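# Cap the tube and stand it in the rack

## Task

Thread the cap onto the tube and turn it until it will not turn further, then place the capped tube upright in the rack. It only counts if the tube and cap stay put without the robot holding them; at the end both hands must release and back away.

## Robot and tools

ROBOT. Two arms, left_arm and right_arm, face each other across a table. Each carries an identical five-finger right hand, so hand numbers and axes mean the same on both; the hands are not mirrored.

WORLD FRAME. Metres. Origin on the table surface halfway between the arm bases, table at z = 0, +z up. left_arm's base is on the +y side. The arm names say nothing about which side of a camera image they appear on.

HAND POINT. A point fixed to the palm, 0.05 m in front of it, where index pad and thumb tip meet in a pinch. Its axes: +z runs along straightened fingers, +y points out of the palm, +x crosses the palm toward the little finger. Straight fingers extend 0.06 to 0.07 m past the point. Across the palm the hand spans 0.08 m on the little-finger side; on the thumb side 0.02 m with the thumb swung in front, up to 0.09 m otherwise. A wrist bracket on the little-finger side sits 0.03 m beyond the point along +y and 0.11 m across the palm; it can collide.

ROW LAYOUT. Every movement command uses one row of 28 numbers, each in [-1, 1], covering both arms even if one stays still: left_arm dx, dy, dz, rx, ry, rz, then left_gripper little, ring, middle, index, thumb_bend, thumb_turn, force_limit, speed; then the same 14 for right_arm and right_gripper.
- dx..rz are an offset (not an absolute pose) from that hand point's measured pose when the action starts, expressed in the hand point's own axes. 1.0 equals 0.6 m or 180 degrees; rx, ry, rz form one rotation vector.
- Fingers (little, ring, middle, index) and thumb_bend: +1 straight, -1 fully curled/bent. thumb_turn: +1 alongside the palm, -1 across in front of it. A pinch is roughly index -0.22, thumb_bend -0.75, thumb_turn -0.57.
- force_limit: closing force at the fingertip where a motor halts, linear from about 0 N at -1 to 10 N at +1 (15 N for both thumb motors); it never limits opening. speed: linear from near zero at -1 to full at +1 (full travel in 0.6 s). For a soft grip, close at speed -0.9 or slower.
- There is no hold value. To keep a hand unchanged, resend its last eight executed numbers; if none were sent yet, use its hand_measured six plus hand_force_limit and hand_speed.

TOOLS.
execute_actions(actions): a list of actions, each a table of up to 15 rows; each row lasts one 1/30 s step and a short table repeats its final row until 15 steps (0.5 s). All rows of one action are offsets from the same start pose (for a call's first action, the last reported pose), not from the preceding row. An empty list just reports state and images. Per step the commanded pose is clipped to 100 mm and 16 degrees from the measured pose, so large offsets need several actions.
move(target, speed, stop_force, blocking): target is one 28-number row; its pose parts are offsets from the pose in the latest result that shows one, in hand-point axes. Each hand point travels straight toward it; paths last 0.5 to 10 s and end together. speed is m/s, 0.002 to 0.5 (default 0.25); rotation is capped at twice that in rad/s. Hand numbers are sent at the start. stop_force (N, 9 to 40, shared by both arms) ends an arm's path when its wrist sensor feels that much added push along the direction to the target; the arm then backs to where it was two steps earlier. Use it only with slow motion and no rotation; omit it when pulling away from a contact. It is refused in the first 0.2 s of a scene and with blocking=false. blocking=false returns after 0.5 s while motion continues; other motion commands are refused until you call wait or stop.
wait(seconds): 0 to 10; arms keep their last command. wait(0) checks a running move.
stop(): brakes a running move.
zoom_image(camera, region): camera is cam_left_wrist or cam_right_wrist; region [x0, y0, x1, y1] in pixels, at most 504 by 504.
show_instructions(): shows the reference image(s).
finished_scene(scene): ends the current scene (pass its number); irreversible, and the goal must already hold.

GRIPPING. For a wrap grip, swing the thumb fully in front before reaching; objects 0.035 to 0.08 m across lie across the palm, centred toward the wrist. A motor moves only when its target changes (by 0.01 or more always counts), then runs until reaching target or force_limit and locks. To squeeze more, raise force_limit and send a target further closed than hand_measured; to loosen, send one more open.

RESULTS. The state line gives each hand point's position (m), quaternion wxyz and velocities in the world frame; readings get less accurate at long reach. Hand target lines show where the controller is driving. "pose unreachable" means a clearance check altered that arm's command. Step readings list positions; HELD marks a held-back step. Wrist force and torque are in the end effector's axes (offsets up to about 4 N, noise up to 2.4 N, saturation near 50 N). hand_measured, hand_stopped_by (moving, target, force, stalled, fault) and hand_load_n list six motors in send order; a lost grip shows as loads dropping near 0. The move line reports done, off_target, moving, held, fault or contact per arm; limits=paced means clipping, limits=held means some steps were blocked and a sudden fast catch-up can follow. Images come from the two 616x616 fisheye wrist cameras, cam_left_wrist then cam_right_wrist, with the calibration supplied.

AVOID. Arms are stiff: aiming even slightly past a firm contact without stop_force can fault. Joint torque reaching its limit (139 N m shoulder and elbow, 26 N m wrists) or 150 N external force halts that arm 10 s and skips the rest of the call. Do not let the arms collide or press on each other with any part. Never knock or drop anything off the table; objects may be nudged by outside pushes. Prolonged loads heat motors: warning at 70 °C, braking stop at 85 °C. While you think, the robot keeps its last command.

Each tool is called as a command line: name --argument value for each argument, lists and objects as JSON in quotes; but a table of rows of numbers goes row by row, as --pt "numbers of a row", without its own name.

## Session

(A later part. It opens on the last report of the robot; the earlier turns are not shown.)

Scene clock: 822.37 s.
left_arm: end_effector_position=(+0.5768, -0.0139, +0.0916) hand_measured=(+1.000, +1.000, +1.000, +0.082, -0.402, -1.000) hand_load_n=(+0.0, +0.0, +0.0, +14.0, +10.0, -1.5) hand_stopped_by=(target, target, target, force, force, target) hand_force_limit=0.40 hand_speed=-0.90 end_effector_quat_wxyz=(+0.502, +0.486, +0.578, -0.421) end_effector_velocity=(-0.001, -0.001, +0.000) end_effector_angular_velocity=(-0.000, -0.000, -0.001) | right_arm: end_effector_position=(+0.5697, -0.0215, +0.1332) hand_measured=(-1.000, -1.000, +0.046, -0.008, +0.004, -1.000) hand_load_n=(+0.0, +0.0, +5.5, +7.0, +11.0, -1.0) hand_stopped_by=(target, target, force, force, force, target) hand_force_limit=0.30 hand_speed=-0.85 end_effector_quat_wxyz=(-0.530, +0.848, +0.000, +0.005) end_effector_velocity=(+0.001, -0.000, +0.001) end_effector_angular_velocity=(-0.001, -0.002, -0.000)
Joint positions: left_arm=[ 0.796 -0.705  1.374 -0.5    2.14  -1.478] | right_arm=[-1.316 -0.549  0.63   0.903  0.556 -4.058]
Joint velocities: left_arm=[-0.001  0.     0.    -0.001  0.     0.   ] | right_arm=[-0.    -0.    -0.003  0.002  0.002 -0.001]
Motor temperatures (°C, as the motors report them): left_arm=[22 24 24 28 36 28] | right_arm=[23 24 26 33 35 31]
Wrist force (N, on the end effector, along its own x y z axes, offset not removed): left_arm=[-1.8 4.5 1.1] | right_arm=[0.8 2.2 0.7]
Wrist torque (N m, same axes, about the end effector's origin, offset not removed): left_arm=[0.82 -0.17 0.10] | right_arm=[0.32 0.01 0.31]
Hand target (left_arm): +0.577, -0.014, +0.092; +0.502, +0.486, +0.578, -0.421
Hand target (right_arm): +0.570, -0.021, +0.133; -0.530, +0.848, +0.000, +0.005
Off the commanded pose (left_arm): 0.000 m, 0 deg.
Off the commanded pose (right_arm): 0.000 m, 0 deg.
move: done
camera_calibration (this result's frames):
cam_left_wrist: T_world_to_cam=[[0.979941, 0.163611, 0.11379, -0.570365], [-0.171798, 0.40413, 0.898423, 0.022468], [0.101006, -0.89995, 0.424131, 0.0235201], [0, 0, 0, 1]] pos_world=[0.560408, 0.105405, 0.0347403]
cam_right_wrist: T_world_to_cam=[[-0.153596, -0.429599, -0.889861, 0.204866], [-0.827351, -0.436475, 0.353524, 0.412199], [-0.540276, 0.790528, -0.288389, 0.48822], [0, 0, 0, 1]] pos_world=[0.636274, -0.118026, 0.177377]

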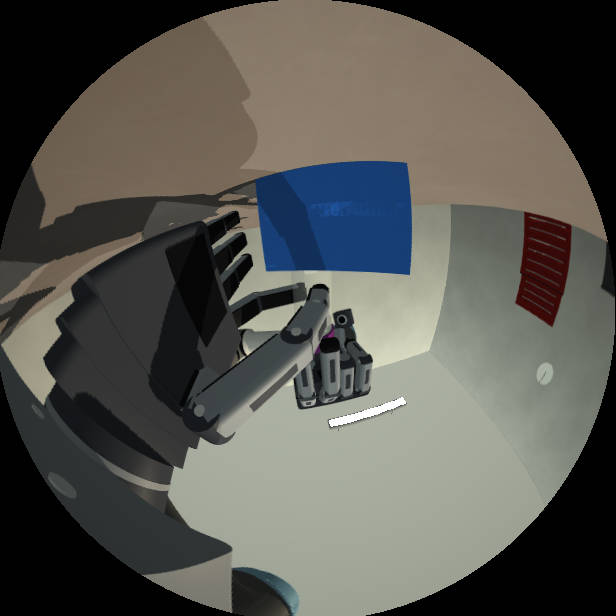

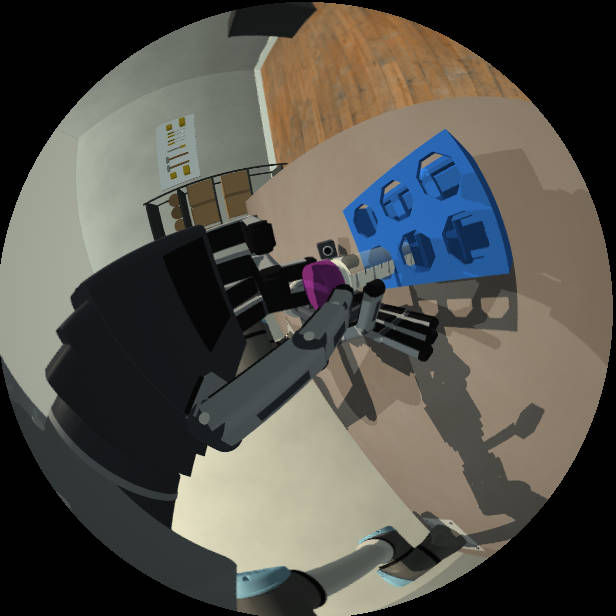

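execute_actions --actions '[[[0,0,0,0,0,0,1,1,1,-0.35,-0.55,-1,0.4,-0.9,0,0.005,0.0025,0,0,0,-1,-1,-0.3,-0.3,-0.4,-1,0.3,-0.85]],[[0,0,0,0,0,0,1,1,1,-0.35,-0.55,-1,0.4,-0.9,0,0.0025,0.0012,0,0,0,-1,-1,-0.3,-0.3,-0.4,-1,0.3,-0.85]]]'

move --target '[0,0,0,0,0,0,1,1,1,-0.35,-0.55,-1,0.4,-0.9,0.004,-0.0055,0.0133,0,0.1985,0.0998,-1,-1,-0.3,-0.3,-0.4,-1,0.3,-0.85]'

move --target '[0,0,0,0,0,0,1,1,1,-0.35,-0.55,-1,0.4,-0.9,0.004,-0.0055,0.0133,0,0.1985,0.0998,-1,-1,-0.3,-0.3,-0.4,-1,0.3,-0.85]'

zoom_image --camera "cam_right_wrist" --region '[290,220,410,340]'

move --target '[0,0,0,0,0,0,1,1,1,-0.35,-0.55,-1,0.4,-0.9,0,0,0,0,0,0,-1,-1,0.25,0.22,0.3,-1,0.3,1]'

zoom_image --camera "cam_right_wrist" --region '[290,220,410,340]'

Scene clock: 835.73 s.
left_arm: end_effector_position=(+0.5768, -0.0139, +0.0916) hand_measured=(+1.000, +1.000, +1.000, +0.082, -0.402, -1.000) hand_load_n=(+0.0, +0.0, +0.0, +14.0, +10.0, -1.5) hand_stopped_by=(target, target, target, force, force, target) hand_force_limit=0.40 hand_speed=-0.90 end_effector_quat_wxyz=(+0.502, +0.486, +0.578, -0.421) end_effector_velocity=(+0.000, -0.000, +0.000) end_effector_angular_velocity=(-0.000, -0.000, +0.000) | right_arm: end_effector_position=(+0.5697, -0.0214, +0.1284) hand_measured=(-1.000, -1.000, +0.046, -0.008, +0.004, -1.000) hand_load_n=(+0.0, +0.0, +6.5, +7.0, +9.0, -1.5) hand_stopped_by=(target, target, force, force, force, target) hand_force_limit=0.30 hand_speed=-0.85 end_effector_quat_wxyz=(-0.530, +0.848, +0.000, +0.005) end_effector_velocity=(-0.000, +0.000, -0.000) end_effector_angular_velocity=(+0.000, -0.001, +0.001)
Joint positions: left_arm=[ 0.796 -0.705  1.374 -0.5    2.14  -1.478] | right_arm=[-1.316 -0.547  0.639  0.892  0.555 -4.059]
Joint velocities: left_arm=[-0.     0.    -0.001  0.    -0.    -0.   ] | right_arm=[ 0.     0.     0.001 -0.001 -0.001 -0.001]
Motor temperatures (°C, as the motors report them): left_arm=[22 24 24 28 36 28] | right_arm=[23 24 26 33 35 31]
Wrist force (N, on the end effector, along its own x y z axes, offset not removed): left_arm=[-0.6 -2.7 -5.7] | right_arm=[-0.9 -7.6 -8.5]
Wrist torque (N m, same axes, about the end effector's origin, offset not removed): left_arm=[-0.01 0.14 -0.03] | right_arm=[0.52 0.18 -0.01]
Hand target (left_arm): +0.577, -0.014, +0.092; +0.502, +0.486, +0.578, -0.421
Hand target (right_arm): +0.570, -0.021, +0.128; -0.530, +0.848, +0.000, +0.005
Off the commanded pose (left_arm): 0.000 m, 0 deg.
Off the commanded pose (right_arm): 0.000 m, 0 deg.
Step readings (end_effector_position; steps 1 to 15: 1st action; 16 to 30: 2nd action):
0: left_arm (+0.5768, -0.0139, +0.0916) | right_arm (+0.5697, -0.0215, +0.1333)
1: left_arm (+0.5768, -0.0139, +0.0916) | right_arm (+0.5697, -0.0215, +0.1333)
2: left_arm (+0.5768, -0.0139, +0.0916) | right_arm (+0.5696, -0.0215, +0.1330)
4: left_arm (+0.5768, -0.0139, +0.0916) | right_arm (+0.5697, -0.0215, +0.1318)
8: left_arm (+0.5768, -0.0139, +0.0916) | right_arm (+0.5697, -0.0215, +0.1305)
15: left_arm (+0.5768, -0.0139, +0.0916) | right_arm (+0.5697, -0.0214, +0.1300)
16: left_arm (+0.5768, -0.0139, +0.0916) | right_arm (+0.5697, -0.0214, +0.1299)
17: left_arm (+0.5768, -0.0139, +0.0916) | right_arm (+0.5697, -0.0214, +0.1297)
19: left_arm (+0.5768, -0.0139, +0.0916) | right_arm (+0.5697, -0.0214, +0.1290)
23: left_arm (+0.5768, -0.0139, +0.0916) | right_arm (+0.5697, -0.0214, +0.1286)
30: end_effector_position above
camera_calibration (this result's frames):
cam_left_wrist: T_world_to_cam=[[0.97994, 0.163611, 0.11379, -0.570365], [-0.171798, 0.40413, 0.898423, 0.022468], [0.101006, -0.89995, 0.424131, 0.0235201], [0, 0, 0, 1]] pos_world=[0.560408, 0.105405, 0.0347402]
cam_right_wrist: T_world_to_cam=[[-0.153393, -0.429492, -0.889948, 0.200471], [-0.827375, -0.436601, 0.353313, 0.41399], [-0.540297, 0.790517, -0.288379, 0.486844], [0, 0, 0, 1]] pos_world=[0.636316, -0.118009, 0.172536]

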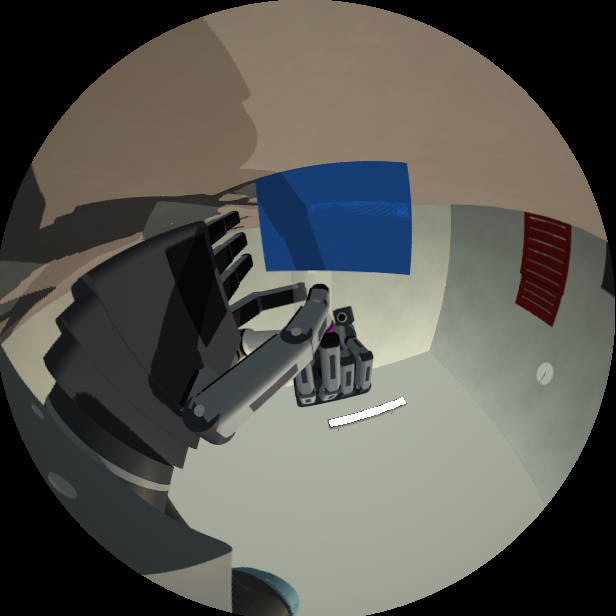

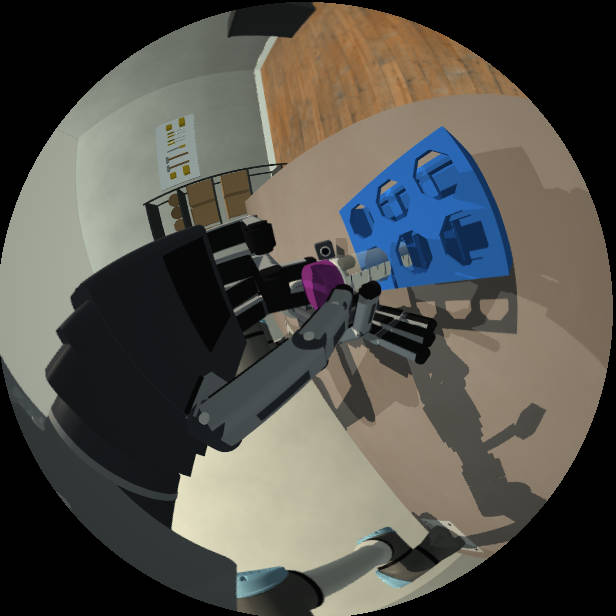

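Scene clock: 837.63 s.
left_arm: end_effector_position=(+0.5768, -0.0139, +0.0916) hand_measured=(+1.000, +1.000, +1.000, +0.082, -0.402, -1.000) hand_load_n=(+0.0, +0.0, +0.0, +14.5, +8.0, -1.0) hand_stopped_by=(target, target, target, force, force, target) hand_force_limit=0.40 hand_speed=-0.90 end_effector_quat_wxyz=(+0.502, +0.486, +0.578, -0.421) end_effector_velocity=(+0.001, +0.001, +0.001) end_effector_angular_velocity=(-0.001, -0.001, +0.002) | right_arm: end_effector_position=(+0.5719, -0.0129, +0.1276) hand_measured=(-1.000, -1.000, +0.046, -0.008, +0.004, -1.000) hand_load_n=(+0.0, +0.0, +10.5, +4.5, +6.0, -3.5) hand_stopped_by=(target, target, force, force, force, target) hand_force_limit=0.30 hand_speed=-0.85 end_effector_quat_wxyz=(+0.498, -0.796, +0.291, -0.183) end_effector_velocity=(-0.001, +0.000, -0.001) end_effector_angular_velocity=(-0.001, +0.001, -0.008)
Joint positions: left_arm=[ 0.796 -0.705  1.374 -0.5    2.14  -1.478] | right_arm=[-1.184 -0.929  1.249  0.168  1.199 -3.333]
Joint velocities: left_arm=[ 0.001  0.    -0.001 -0.001 -0.001  0.   ] | right_arm=[ 0.003 -0.001  0.005 -0.004  0.009  0.005]
Motor temperatures (°C, as the motors report them): left_arm=[22 24 24 28 36 28] | right_arm=[23 24 26 33 35 31]
Wrist force (N, on the end effector, along its own x y z axes, offset not removed): left_arm=[-0.8 -0.4 -0.5] | right_arm=[-3.8 -10.0 1.6]
Wrist torque (N m, same axes, about the end effector's origin, offset not removed): left_arm=[0.91 0.20 0.07] | right_arm=[0.35 0.39 -0.21]
Hand target (left_arm): +0.577, -0.014, +0.092; +0.502, +0.486, +0.578, -0.421
Hand target (right_arm): +0.572, -0.013, +0.128; -0.498, +0.796, -0.292, +0.183
Off the commanded pose (left_arm): 0.000 m, 0 deg.
Off the commanded pose (right_arm): 0.000 m, 0 deg.
move: done
camera_calibration (this result's frames):
cam_left_wrist: T_world_to_cam=[[0.979941, 0.163611, 0.11379, -0.570365], [-0.171798, 0.40413, 0.898423, 0.0224679], [0.101006, -0.89995, 0.424131, 0.0235202], [0, 0, 0, 1]] pos_world=[0.560408, 0.105405, 0.0347403]
cam_right_wrist: T_world_to_cam=[[-0.397965, -0.224602, -0.889482, 0.346274], [-0.912853, 0.19337, 0.359593, 0.476052], [0.0912341, 0.955072, -0.281983, 0.121218], [0, 0, 0, 1]] pos_world=[0.561312, -0.130053, 0.171001]

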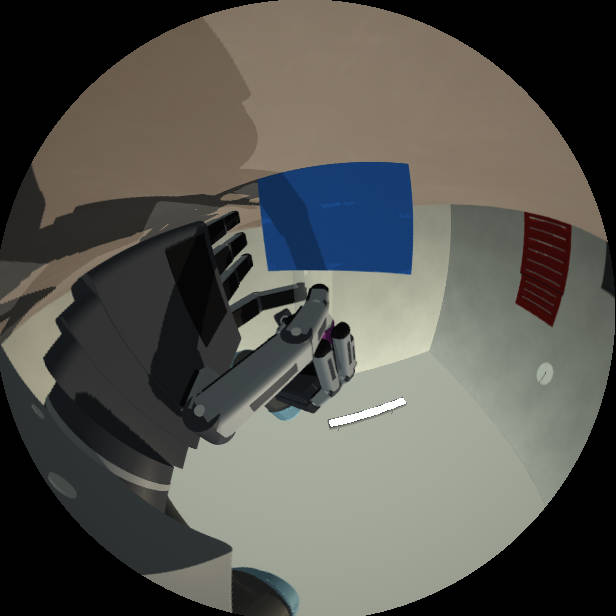

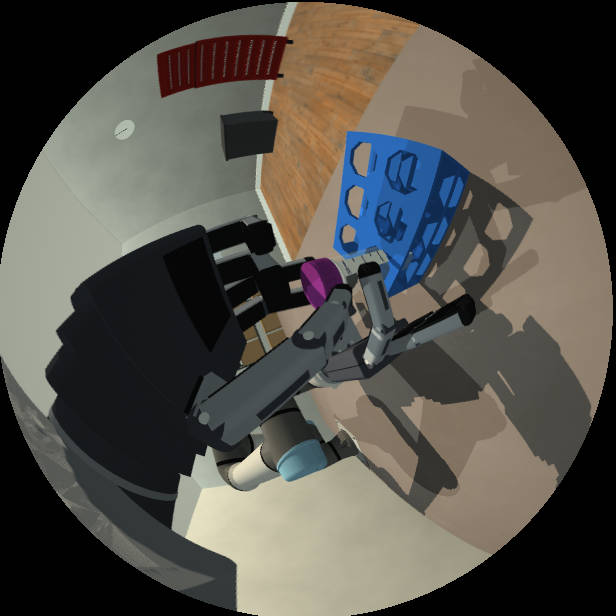

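Scene clock: 839.53 s.
left_arm: end_effector_position=(+0.5768, -0.0139, +0.0916) hand_measured=(+1.000, +1.000, +1.000, +0.082, -0.402, -1.000) hand_load_n=(+0.0, +0.0, +0.0, +18.0, +5.5, +0.0) hand_stopped_by=(target, target, target, force, force, target) hand_force_limit=0.40 hand_speed=-0.90 end_effector_quat_wxyz=(+0.502, +0.486, +0.578, -0.421) end_effector_velocity=(-0.000, -0.000, -0.000) end_effector_angular_velocity=(+0.000, +0.000, -0.001) | right_arm: end_effector_position=(+0.5794, -0.0079, +0.1270) hand_measured=(-1.000, -1.000, +0.046, -0.008, +0.002, -1.000) hand_load_n=(+0.0, +0.0, +14.5, +2.0, +4.5, -1.0) hand_stopped_by=(target, target, force, force, force, target) hand_force_limit=0.30 hand_speed=-0.85 end_effector_quat_wxyz=(+0.407, -0.648, +0.548, -0.338) end_effector_velocity=(+0.000, +0.000, +0.000) end_effector_angular_velocity=(-0.000, +0.003, -0.009)
Joint positions: left_arm=[ 0.796 -0.705  1.374 -0.5    2.14  -1.478] | right_arm=[-0.955 -0.862  1.139  0.234  2.021 -2.894]
Joint velocities: left_arm=[ 0.     0.    -0.     0.001  0.002  0.   ] | right_arm=[ 0.003  0.005 -0.01   0.011  0.009  0.008]
Motor temperatures (°C, as the motors report them): left_arm=[22 24 24 28 36 28] | right_arm=[23 24 26 33 35 31]
Wrist force (N, on the end effector, along its own x y z axes, offset not removed): left_arm=[-3.8 -7.9 7.8] | right_arm=[-7.1 -10.7 7.6]
Wrist torque (N m, same axes, about the end effector's origin, offset not removed): left_arm=[0.48 0.16 -0.25] | right_arm=[0.28 0.19 -0.16]
Hand target (left_arm): +0.577, -0.014, +0.092; +0.502, +0.486, +0.578, -0.421
Hand target (right_arm): +0.579, -0.008, +0.127; -0.407, +0.648, -0.548, +0.338
Off the commanded pose (left_arm): 0.000 m, 0 deg.
Off the commanded pose (right_arm): 0.000 m, 0 deg.
move: done
camera_calibration (this result's frames):
cam_left_wrist: T_world_to_cam=[[0.979942, 0.163604, 0.11379, -0.57036], [-0.171795, 0.404132, 0.898423, 0.0224671], [0.100999, -0.899951, 0.424132, 0.0235201], [0, 0, 0, 1]] pos_world=[0.560404, 0.1054, 0.0347409]
cam_right_wrist: T_world_to_cam=[[-0.453729, 0.0900964, -0.886574, 0.38427], [-0.573965, 0.731493, 0.368079, 0.28898], [0.681685, 0.67587, -0.280187, -0.228993], [0, 0, 0, 1]] pos_world=[0.49632, -0.0912379, 0.170155]

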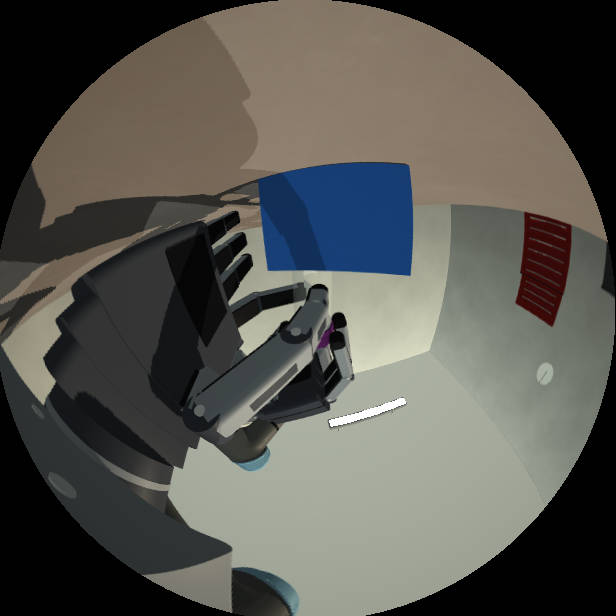

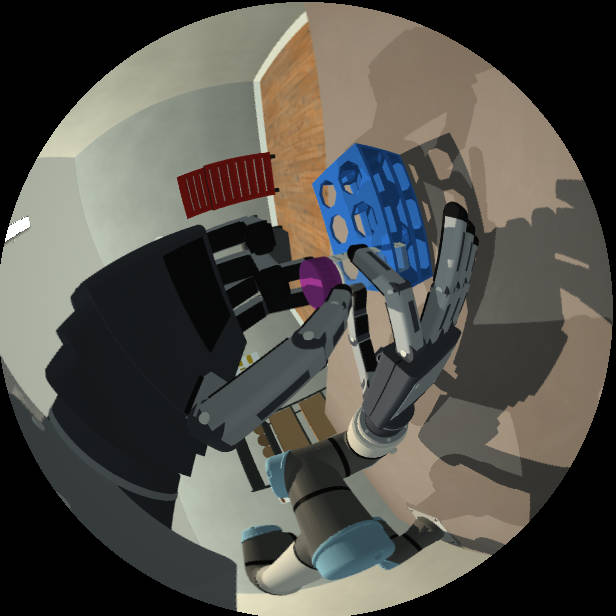

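Region (290, 220, 410, 340) of cam_right_wrist's 616x616 image, scaled by 4.200, with more detail than that image has.

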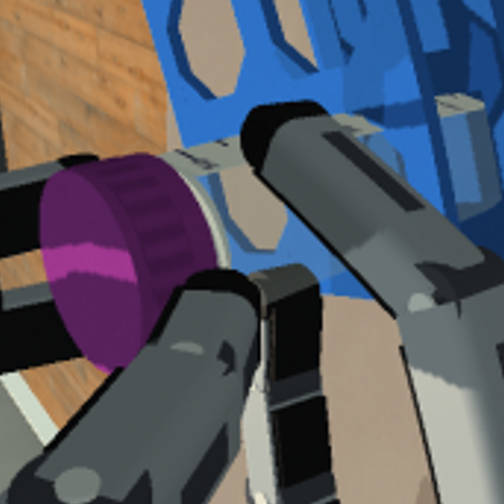

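Scene clock: 840.03 s.
left_arm: end_effector_position=(+0.5768, -0.0139, +0.0916) hand_measured=(+1.000, +1.000, +1.000, +0.082, -0.402, -1.000) hand_load_n=(+0.0, +0.0, +0.0, +13.0, +8.5, -2.0) hand_stopped_by=(target, target, target, force, force, target) hand_force_limit=0.40 hand_speed=-0.90 end_effector_quat_wxyz=(+0.502, +0.486, +0.578, -0.421) end_effector_velocity=(-0.000, +0.000, +0.000) end_effector_angular_velocity=(-0.000, -0.000, -0.001) | right_arm: end_effector_position=(+0.5794, -0.0079, +0.1268) hand_measured=(-1.000, -1.000, +0.250, +0.220, +0.300, -1.000) hand_load_n=(+0.0, +0.0, +0.0, +0.0, +0.0, +0.0) hand_stopped_by=(target, target, target, target, target, target) hand_force_limit=0.30 hand_speed=1.00 end_effector_quat_wxyz=(+0.407, -0.648, +0.548, -0.338) end_effector_velocity=(+0.000, +0.000, +0.000) end_effector_angular_velocity=(+0.001, -0.002, +0.000)
Joint positions: left_arm=[ 0.796 -0.705  1.374 -0.5    2.14  -1.478] | right_arm=[-0.955 -0.862  1.139  0.234  2.021 -2.893]
Joint velocities: left_arm=[ 0.    -0.     0.    -0.     0.001  0.   ] | right_arm=[ 0.     0.     0.001 -0.003  0.    -0.001]
Motor temperatures (°C, as the motors report them): left_arm=[22 24 24 28 36 28] | right_arm=[23 24 26 33 35 31]
Wrist force (N, on the end effector, along its own x y z axes, offset not removed): left_arm=[0.1 -0.9 -1.0] | right_arm=[-0.5 -2.9 -1.3]
Wrist torque (N m, same axes, about the end effector's origin, offset not removed): left_arm=[0.11 -0.23 -0.01] | right_arm=[-0.31 0.15 -0.07]
Hand target (left_arm): +0.577, -0.014, +0.092; +0.502, +0.486, +0.578, -0.421
Hand target (right_arm): +0.579, -0.008, +0.127; -0.407, +0.648, -0.548, +0.338
Off the commanded pose (left_arm): 0.000 m, 0 deg.
Off the commanded pose (right_arm): 0.000 m, 0 deg.
move: done
camera_calibration (this result's frames):
cam_left_wrist: T_world_to_cam=[[0.979937, 0.16363, 0.113791, -0.570376], [-0.171807, 0.404129, 0.898422, 0.0224687], [0.101022, -0.899947, 0.424133, 0.0235189], [0, 0, 0, 1]] pos_world=[0.560417, 0.105416, 0.0347423]
cam_right_wrist: T_world_to_cam=[[-0.453948, 0.0899214, -0.886479, 0.384173], [-0.573908, 0.731532, 0.36809, 0.288961], [0.681587, 0.675852, -0.28047, -0.228935], [0, 0, 0, 1]] pos_world=[0.496271, -0.0912037, 0.169988]

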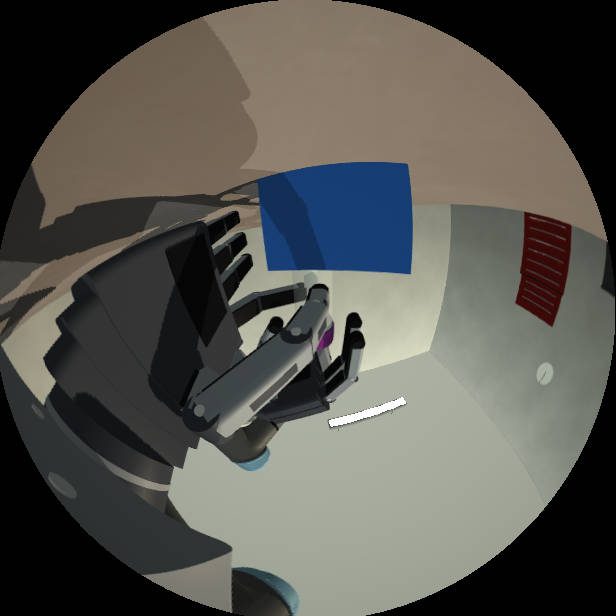

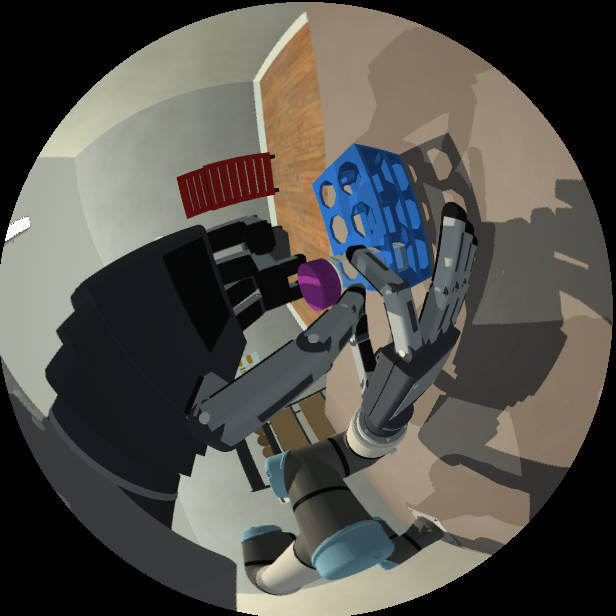

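Region (290, 220, 410, 340) of cam_right_wrist's 616x616 image, scaled by 4.200, with more detail than that image has.

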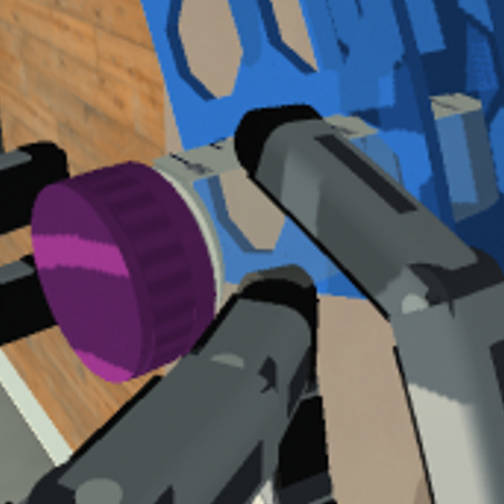

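move --target '[0,0,0,0,0.012,0,1,1,1,-0.35,-0.55,-1,0.4,-0.9,0.0205,0.0066,-0.0191,0,-0.397,-0.1996,-1,-1,0.25,0.22,0.25,-1,0.3,1]' --speed 0.4

zoom_image --camera "cam_right_wrist" --region '[290,210,430,350]'

move --target '[0,0,0,0,0,0,1,1,1,-0.35,-0.55,-1,0.4,-0.9,0,0,0,0,0,0,-1,-1,-0.3,-0.3,-0.4,-1,-0.2,-0.85]'

move --target '[0,0,0,0,0,0,1,1,1,-0.35,-0.55,-1,0.4,-0.9,0.0036,-0.0048,0.0146,0,0.1985,0.0998,-1,-1,-0.3,-0.3,-0.4,-1,-0.2,-0.85]'

move --target '[0,0,0,0,0,0,1,1,1,-0.35,-0.55,-1,0.4,-0.9,0.0036,-0.0056,0.0142,0,0.1985,0.0998,-1,-1,-0.3,-0.3,-0.4,-1,-0.2,-0.85]'

zoom_image --camera "cam_right_wrist" --region '[290,220,410,340]'

Scene clock: 866.93 s.
left_arm: end_effector_position=(+0.5768, -0.0139, +0.0916) hand_measured=(+1.000, +1.000, +1.000, +0.082, -0.402, -1.000) hand_load_n=(+0.0, +0.0, +0.0, +12.0, +8.0, -2.5) hand_stopped_by=(target, target, target, force, force, target) hand_force_limit=0.40 hand_speed=-0.90 end_effector_quat_wxyz=(+0.491, +0.494, +0.587, -0.412) end_effector_velocity=(+0.001, +0.001, -0.000) end_effector_angular_velocity=(+0.000, +0.001, +0.001) | right_arm: end_effector_position=(+0.5697, -0.0221, +0.1286) hand_measured=(-1.000, -1.000, +0.250, +0.220, +0.250, -1.000) hand_load_n=(+0.0, +0.0, +0.0, +0.0, +0.0, +0.0) hand_stopped_by=(target, target, target, target, target, target) hand_force_limit=0.30 hand_speed=1.00 end_effector_quat_wxyz=(-0.530, +0.848, +0.000, +0.006) end_effector_velocity=(-0.000, +0.000, +0.001) end_effector_angular_velocity=(-0.009, +0.007, +0.013)
Joint positions: left_arm=[ 0.796 -0.709  1.354 -0.432  2.135 -1.454] | right_arm=[-1.317 -0.549  0.642  0.891  0.554 -4.06 ]
Joint velocities: left_arm=[ 0.001  0.    -0.     0.     0.    -0.   ] | right_arm=[ 0.001  0.024 -0.045  0.052 -0.001 -0.025]
Motor temperatures (°C, as the motors report them): left_arm=[22 24 24 28 36 28] | right_arm=[23 24 26 33 35 31]
Wrist force (N, on the end effector, along its own x y z axes, offset not removed): left_arm=[0.4 1.6 3.0] | right_arm=[-2.3 0.9 1.1]
Wrist torque (N m, same axes, about the end effector's origin, offset not removed): left_arm=[0.16 -0.55 0.04] | right_arm=[0.02 -0.07 0.06]
Hand target (left_arm): +0.577, -0.014, +0.092; +0.491, +0.494, +0.587, -0.412
Hand target (right_arm): +0.570, -0.022, +0.129; -0.530, +0.848, +0.001, +0.005
Off the commanded pose (left_arm): 0.000 m, 0 deg.
Off the commanded pose (right_arm): 0.000 m, 0 deg.
move: done
camera_calibration (this result's frames):
cam_left_wrist: T_world_to_cam=[[0.980657, 0.159513, 0.113432, -0.570819], [-0.165969, 0.370457, 0.913902, 0.0172178], [0.103757, -0.915051, 0.389765, 0.0248798], [0, 0, 0, 1]] pos_world=[0.560054, 0.107441, 0.0393165]
cam_right_wrist: T_world_to_cam=[[-0.152728, -0.428688, -0.89045, 0.200098], [-0.827437, -0.437214, 0.352408, 0.41376], [-0.54039, 0.790614, -0.287937, 0.487376], [0, 0, 0, 1]] pos_world=[0.636294, -0.118645, 0.172699]

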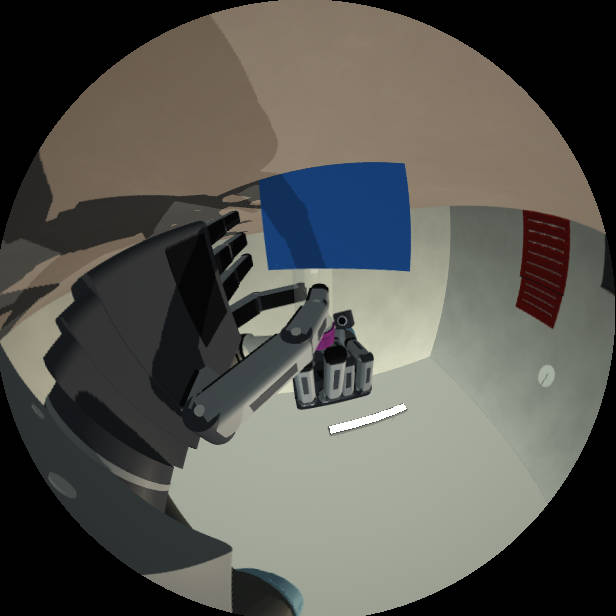

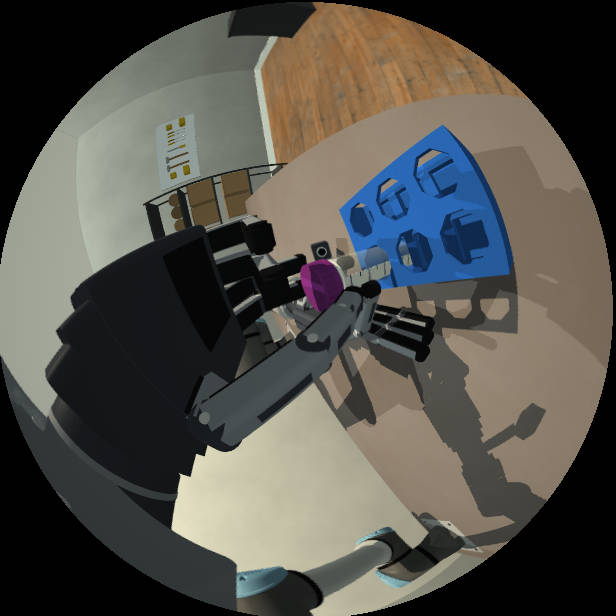

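Region (290, 210, 430, 350) of cam_right_wrist's 616x616 image, scaled by 3.600, with more detail than that image has.

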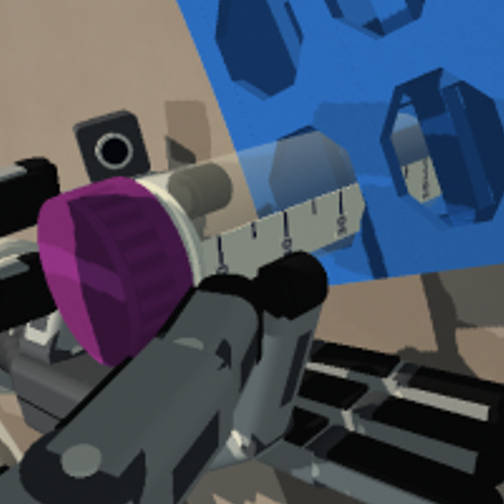

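Scene clock: 868.43 s.
left_arm: end_effector_position=(+0.5768, -0.0139, +0.0916) hand_measured=(+1.000, +1.000, +1.000, +0.082, -0.402, -1.000) hand_load_n=(+0.0, +0.0, +0.0, +14.5, +7.0, -1.0) hand_stopped_by=(target, target, target, force, force, target) hand_force_limit=0.40 hand_speed=-0.90 end_effector_quat_wxyz=(+0.491, +0.494, +0.587, -0.412) end_effector_velocity=(+0.001, +0.001, +0.000) end_effector_angular_velocity=(-0.000, +0.000, +0.001) | right_arm: end_effector_position=(+0.5697, -0.0220, +0.1286) hand_measured=(-1.000, -1.000, +0.044, -0.028, +0.062, -1.000) hand_load_n=(+0.0, +0.0, +4.0, +6.0, +6.0, -1.0) hand_stopped_by=(target, target, force, force, force, target) hand_force_limit=-0.20 hand_speed=-0.85 end_effector_quat_wxyz=(-0.530, +0.848, +0.000, +0.006) end_effector_velocity=(+0.000, -0.000, -0.000) end_effector_angular_velocity=(-0.001, -0.001, -0.001)
Joint positions: left_arm=[ 0.796 -0.709  1.354 -0.432  2.135 -1.454] | right_arm=[-1.317 -0.549  0.642  0.891  0.554 -4.06 ]
Joint velocities: left_arm=[ 0.001 -0.    -0.     0.     0.001 -0.   ] | right_arm=[-0.     0.    -0.    -0.001  0.002  0.001]
Motor temperatures (°C, as the motors report them): left_arm=[22 24 24 28 36 28] | right_arm=[23 24 26 33 35 31]
Wrist force (N, on the end effector, along its own x y z axes, offset not removed): left_arm=[-1.1 0.5 2.5] | right_arm=[-0.9 -2.0 3.6]
Wrist torque (N m, same axes, about the end effector's origin, offset not removed): left_arm=[0.29 0.11 -0.08] | right_arm=[0.35 0.25 -0.01]
Hand target (left_arm): +0.577, -0.014, +0.092; +0.491, +0.494, +0.587, -0.412
Hand target (right_arm): +0.570, -0.022, +0.129; -0.530, +0.848, +0.000, +0.006
Off the commanded pose (left_arm): 0.000 m, 0 deg.
Off the commanded pose (right_arm): 0.000 m, 0 deg.
move: done
camera_calibration (this result's frames):
cam_left_wrist: T_world_to_cam=[[0.980666, 0.159465, 0.113424, -0.570792], [-0.165942, 0.370453, 0.913908, 0.0172086], [0.103718, -0.91506, 0.389753, 0.0248795], [0, 0, 0, 1]] pos_world=[0.560031, 0.107413, 0.0393176]
cam_right_wrist: T_world_to_cam=[[-0.152658, -0.428661, -0.890475, 0.20009], [-0.827427, -0.437281, 0.35235, 0.41375], [-0.540426, 0.790591, -0.287931, 0.48736], [0, 0, 0, 1]] pos_world=[0.636275, -0.118607, 0.172717]

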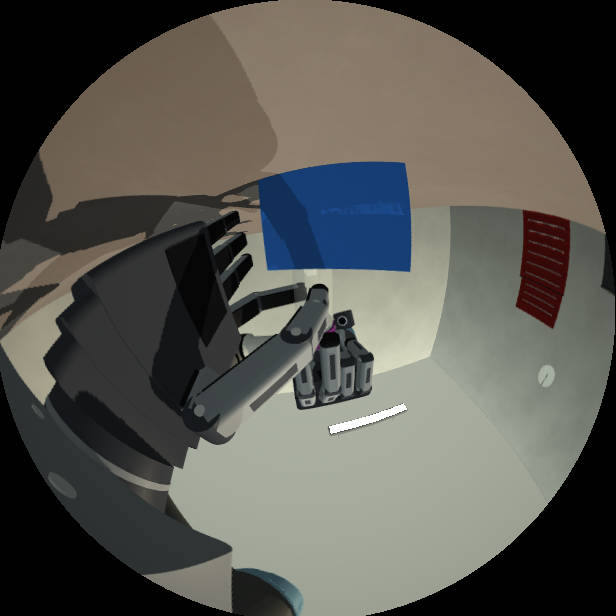

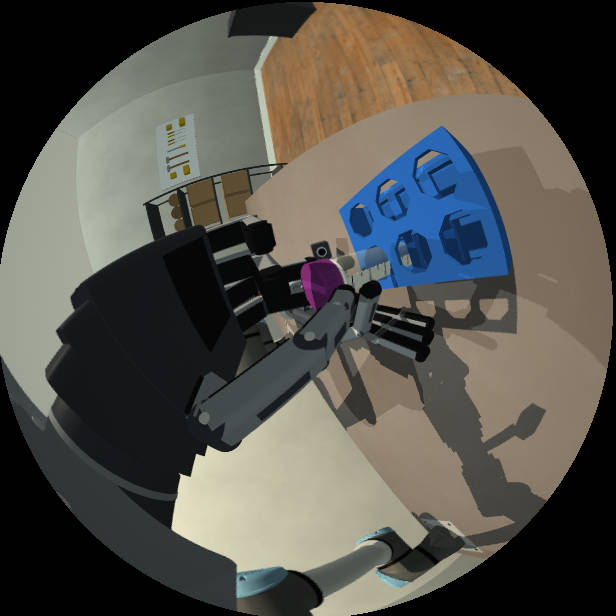

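Scene clock: 870.33 s.
left_arm: end_effector_position=(+0.5768, -0.0140, +0.0916) hand_measured=(+1.000, +1.000, +1.000, +0.082, -0.404, -1.000) hand_load_n=(+0.0, +0.0, +0.0, +14.0, +4.5, -0.5) hand_stopped_by=(target, target, target, force, force, target) hand_force_limit=0.40 hand_speed=-0.90 end_effector_quat_wxyz=(+0.491, +0.494, +0.587, -0.412) end_effector_velocity=(-0.001, -0.001, +0.000) end_effector_angular_velocity=(-0.000, -0.000, -0.002) | right_arm: end_effector_position=(+0.5717, -0.0130, +0.1271) hand_measured=(-1.000, -1.000, +0.044, -0.028, +0.060, -1.000) hand_load_n=(+0.0, +0.0, +10.0, +1.0, +1.5, -0.5) hand_stopped_by=(target, target, force, force, force, target) hand_force_limit=-0.20 hand_speed=-0.85 end_effector_quat_wxyz=(+0.499, -0.796, +0.291, -0.183) end_effector_velocity=(+0.000, +0.000, -0.000) end_effector_angular_velocity=(+0.000, -0.001, -0.009)
Joint positions: left_arm=[ 0.796 -0.709  1.354 -0.432  2.135 -1.454] | right_arm=[-1.184 -0.929  1.252  0.164  1.198 -3.333]
Joint velocities: left_arm=[-0.002 -0.     0.    -0.     0.001  0.   ] | right_arm=[ 0.003 -0.002  0.003 -0.004  0.01   0.006]
Motor temperatures (°C, as the motors report them): left_arm=[22 24 24 28 36 28] | right_arm=[23 24 26 33 35 31]
Wrist force (N, on the end effector, along its own x y z axes, offset not removed): left_arm=[-4.5 -3.2 6.9] | right_arm=[-6.1 -13.9 5.5]
Wrist torque (N m, same axes, about the end effector's origin, offset not removed): left_arm=[0.43 0.27 -0.20] | right_arm=[-0.21 0.17 -0.33]
Hand target (left_arm): +0.577, -0.014, +0.092; +0.491, +0.494, +0.587, -0.412
Hand target (right_arm): +0.572, -0.013, +0.127; -0.498, +0.796, -0.292, +0.183
Off the commanded pose (left_arm): 0.000 m, 0 deg.
Off the commanded pose (right_arm): 0.000 m, 0 deg.
move: done
camera_calibration (this result's frames):
cam_left_wrist: T_world_to_cam=[[0.980666, 0.159464, 0.113428, -0.570792], [-0.165945, 0.370453, 0.913907, 0.01721], [0.103716, -0.91506, 0.389753, 0.0248804], [0, 0, 0, 1]] pos_world=[0.560031, 0.107412, 0.0393181]
cam_right_wrist: T_world_to_cam=[[-0.397382, -0.223899, -0.88992, 0.345408], [-0.913124, 0.192709, 0.359259, 0.476197], [0.0910583, 0.95537, -0.281027, 0.121157], [0, 0, 0, 1]] pos_world=[0.561053, -0.130181, 0.170356]

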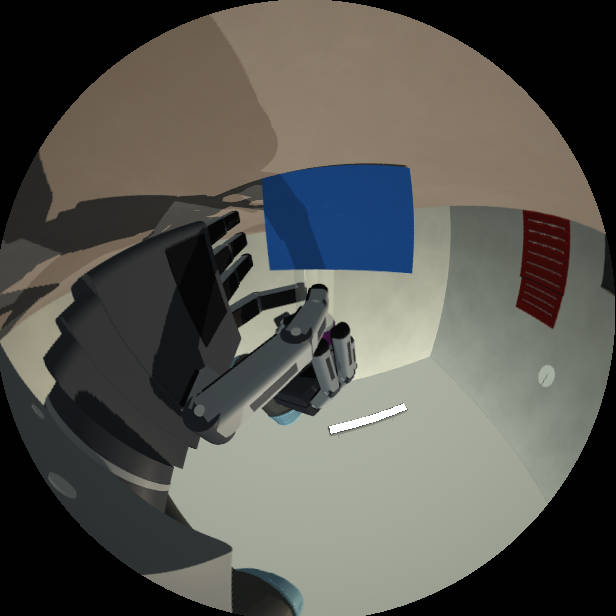

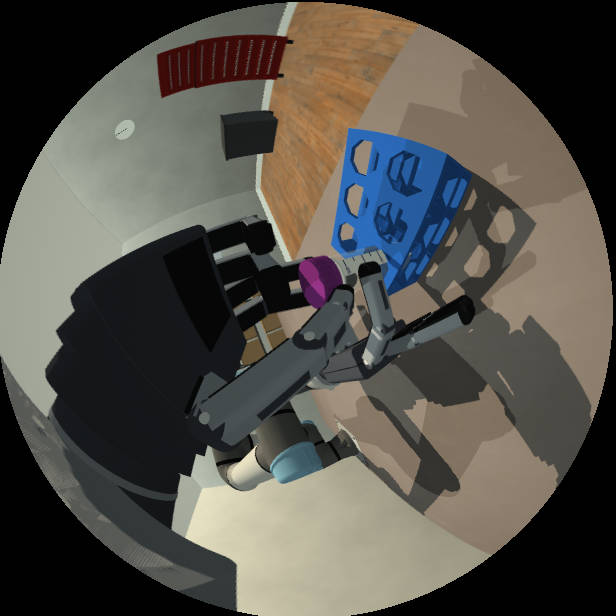

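Scene clock: 872.23 s.
left_arm: end_effector_position=(+0.5767, -0.0140, +0.0916) hand_measured=(+1.000, +1.000, +1.000, +0.082, -0.406, -1.000) hand_load_n=(+0.0, +0.0, +0.0, +18.0, +2.0, +0.0) hand_stopped_by=(target, target, target, force, force, target) hand_force_limit=0.40 hand_speed=-0.90 end_effector_quat_wxyz=(+0.491, +0.494, +0.587, -0.412) end_effector_velocity=(+0.000, +0.000, +0.000) end_effector_angular_velocity=(-0.000, -0.001, +0.000) | right_arm: end_effector_position=(+0.5793, -0.0075, +0.1263) hand_measured=(-1.000, -1.000, +0.046, -0.028, +0.058, -1.000) hand_load_n=(+0.0, +0.0, +12.0, +1.5, +0.0, +0.0) hand_stopped_by=(target, target, force, force, force, target) hand_force_limit=-0.20 hand_speed=-0.85 end_effector_quat_wxyz=(+0.407, -0.648, +0.548, -0.338) end_effector_velocity=(-0.000, -0.000, -0.001) end_effector_angular_velocity=(-0.001, +0.004, -0.010)
Joint positions: left_arm=[ 0.796 -0.709  1.354 -0.432  2.135 -1.454] | right_arm=[-0.955 -0.862  1.141  0.231  2.021 -2.893]
Joint velocities: left_arm=[ 0. -0.  0. -0. -0.  0.] | right_arm=[ 0.003  0.006 -0.009  0.011  0.01   0.008]
Motor temperatures (°C, as the motors report them): left_arm=[22 24 24 28 36 28] | right_arm=[23 24 26 33 35 31]
Wrist force (N, on the end effector, along its own x y z axes, offset not removed): left_arm=[-1.6 -12.7 1.9] | right_arm=[-8.4 -11.8 11.0]
Wrist torque (N m, same axes, about the end effector's origin, offset not removed): left_arm=[0.83 0.20 -0.25] | right_arm=[0.04 0.06 -0.24]
Hand target (left_arm): +0.577, -0.014, +0.092; +0.491, +0.494, +0.587, -0.412
Hand target (right_arm): +0.579, -0.007, +0.126; -0.407, +0.648, -0.548, +0.338
Off the commanded pose (left_arm): 0.000 m, 0 deg.
Off the commanded pose (right_arm): 0.000 m, 0 deg.
move: done
camera_calibration (this result's frames):
cam_left_wrist: T_world_to_cam=[[0.980671, 0.15942, 0.113441, -0.570767], [-0.165941, 0.370465, 0.913903, 0.0172077], [0.103668, -0.915064, 0.389758, 0.0248817], [0, 0, 0, 1]] pos_world=[0.560011, 0.107385, 0.0393244]
cam_right_wrist: T_world_to_cam=[[-0.453237, 0.0907976, -0.886754, 0.38331], [-0.574423, 0.73095, 0.368443, 0.289047], [0.681626, 0.676364, -0.279137, -0.229511], [0, 0, 0, 1]] pos_world=[0.496206, -0.0908502, 0.169339]

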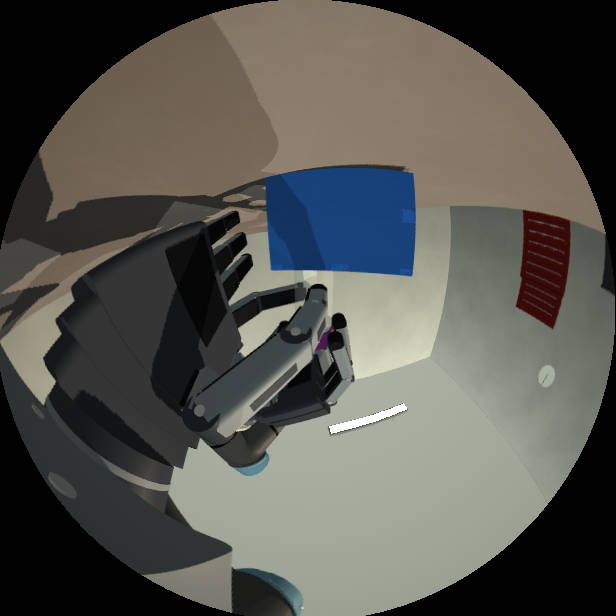

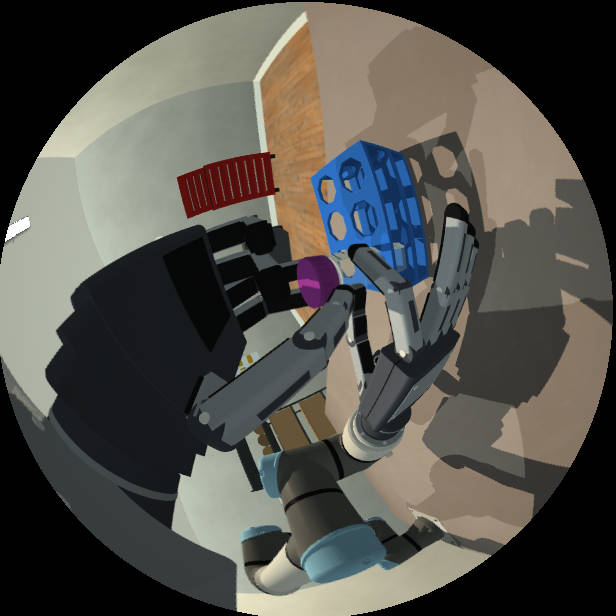

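Region (290, 220, 410, 340) of cam_right_wrist's 616x616 image, scaled by 4.200, with more detail than that image has.

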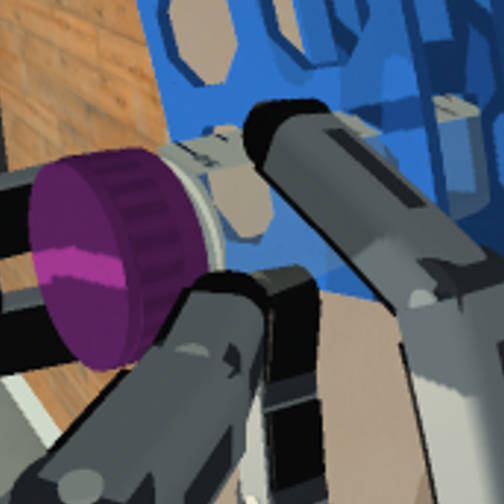

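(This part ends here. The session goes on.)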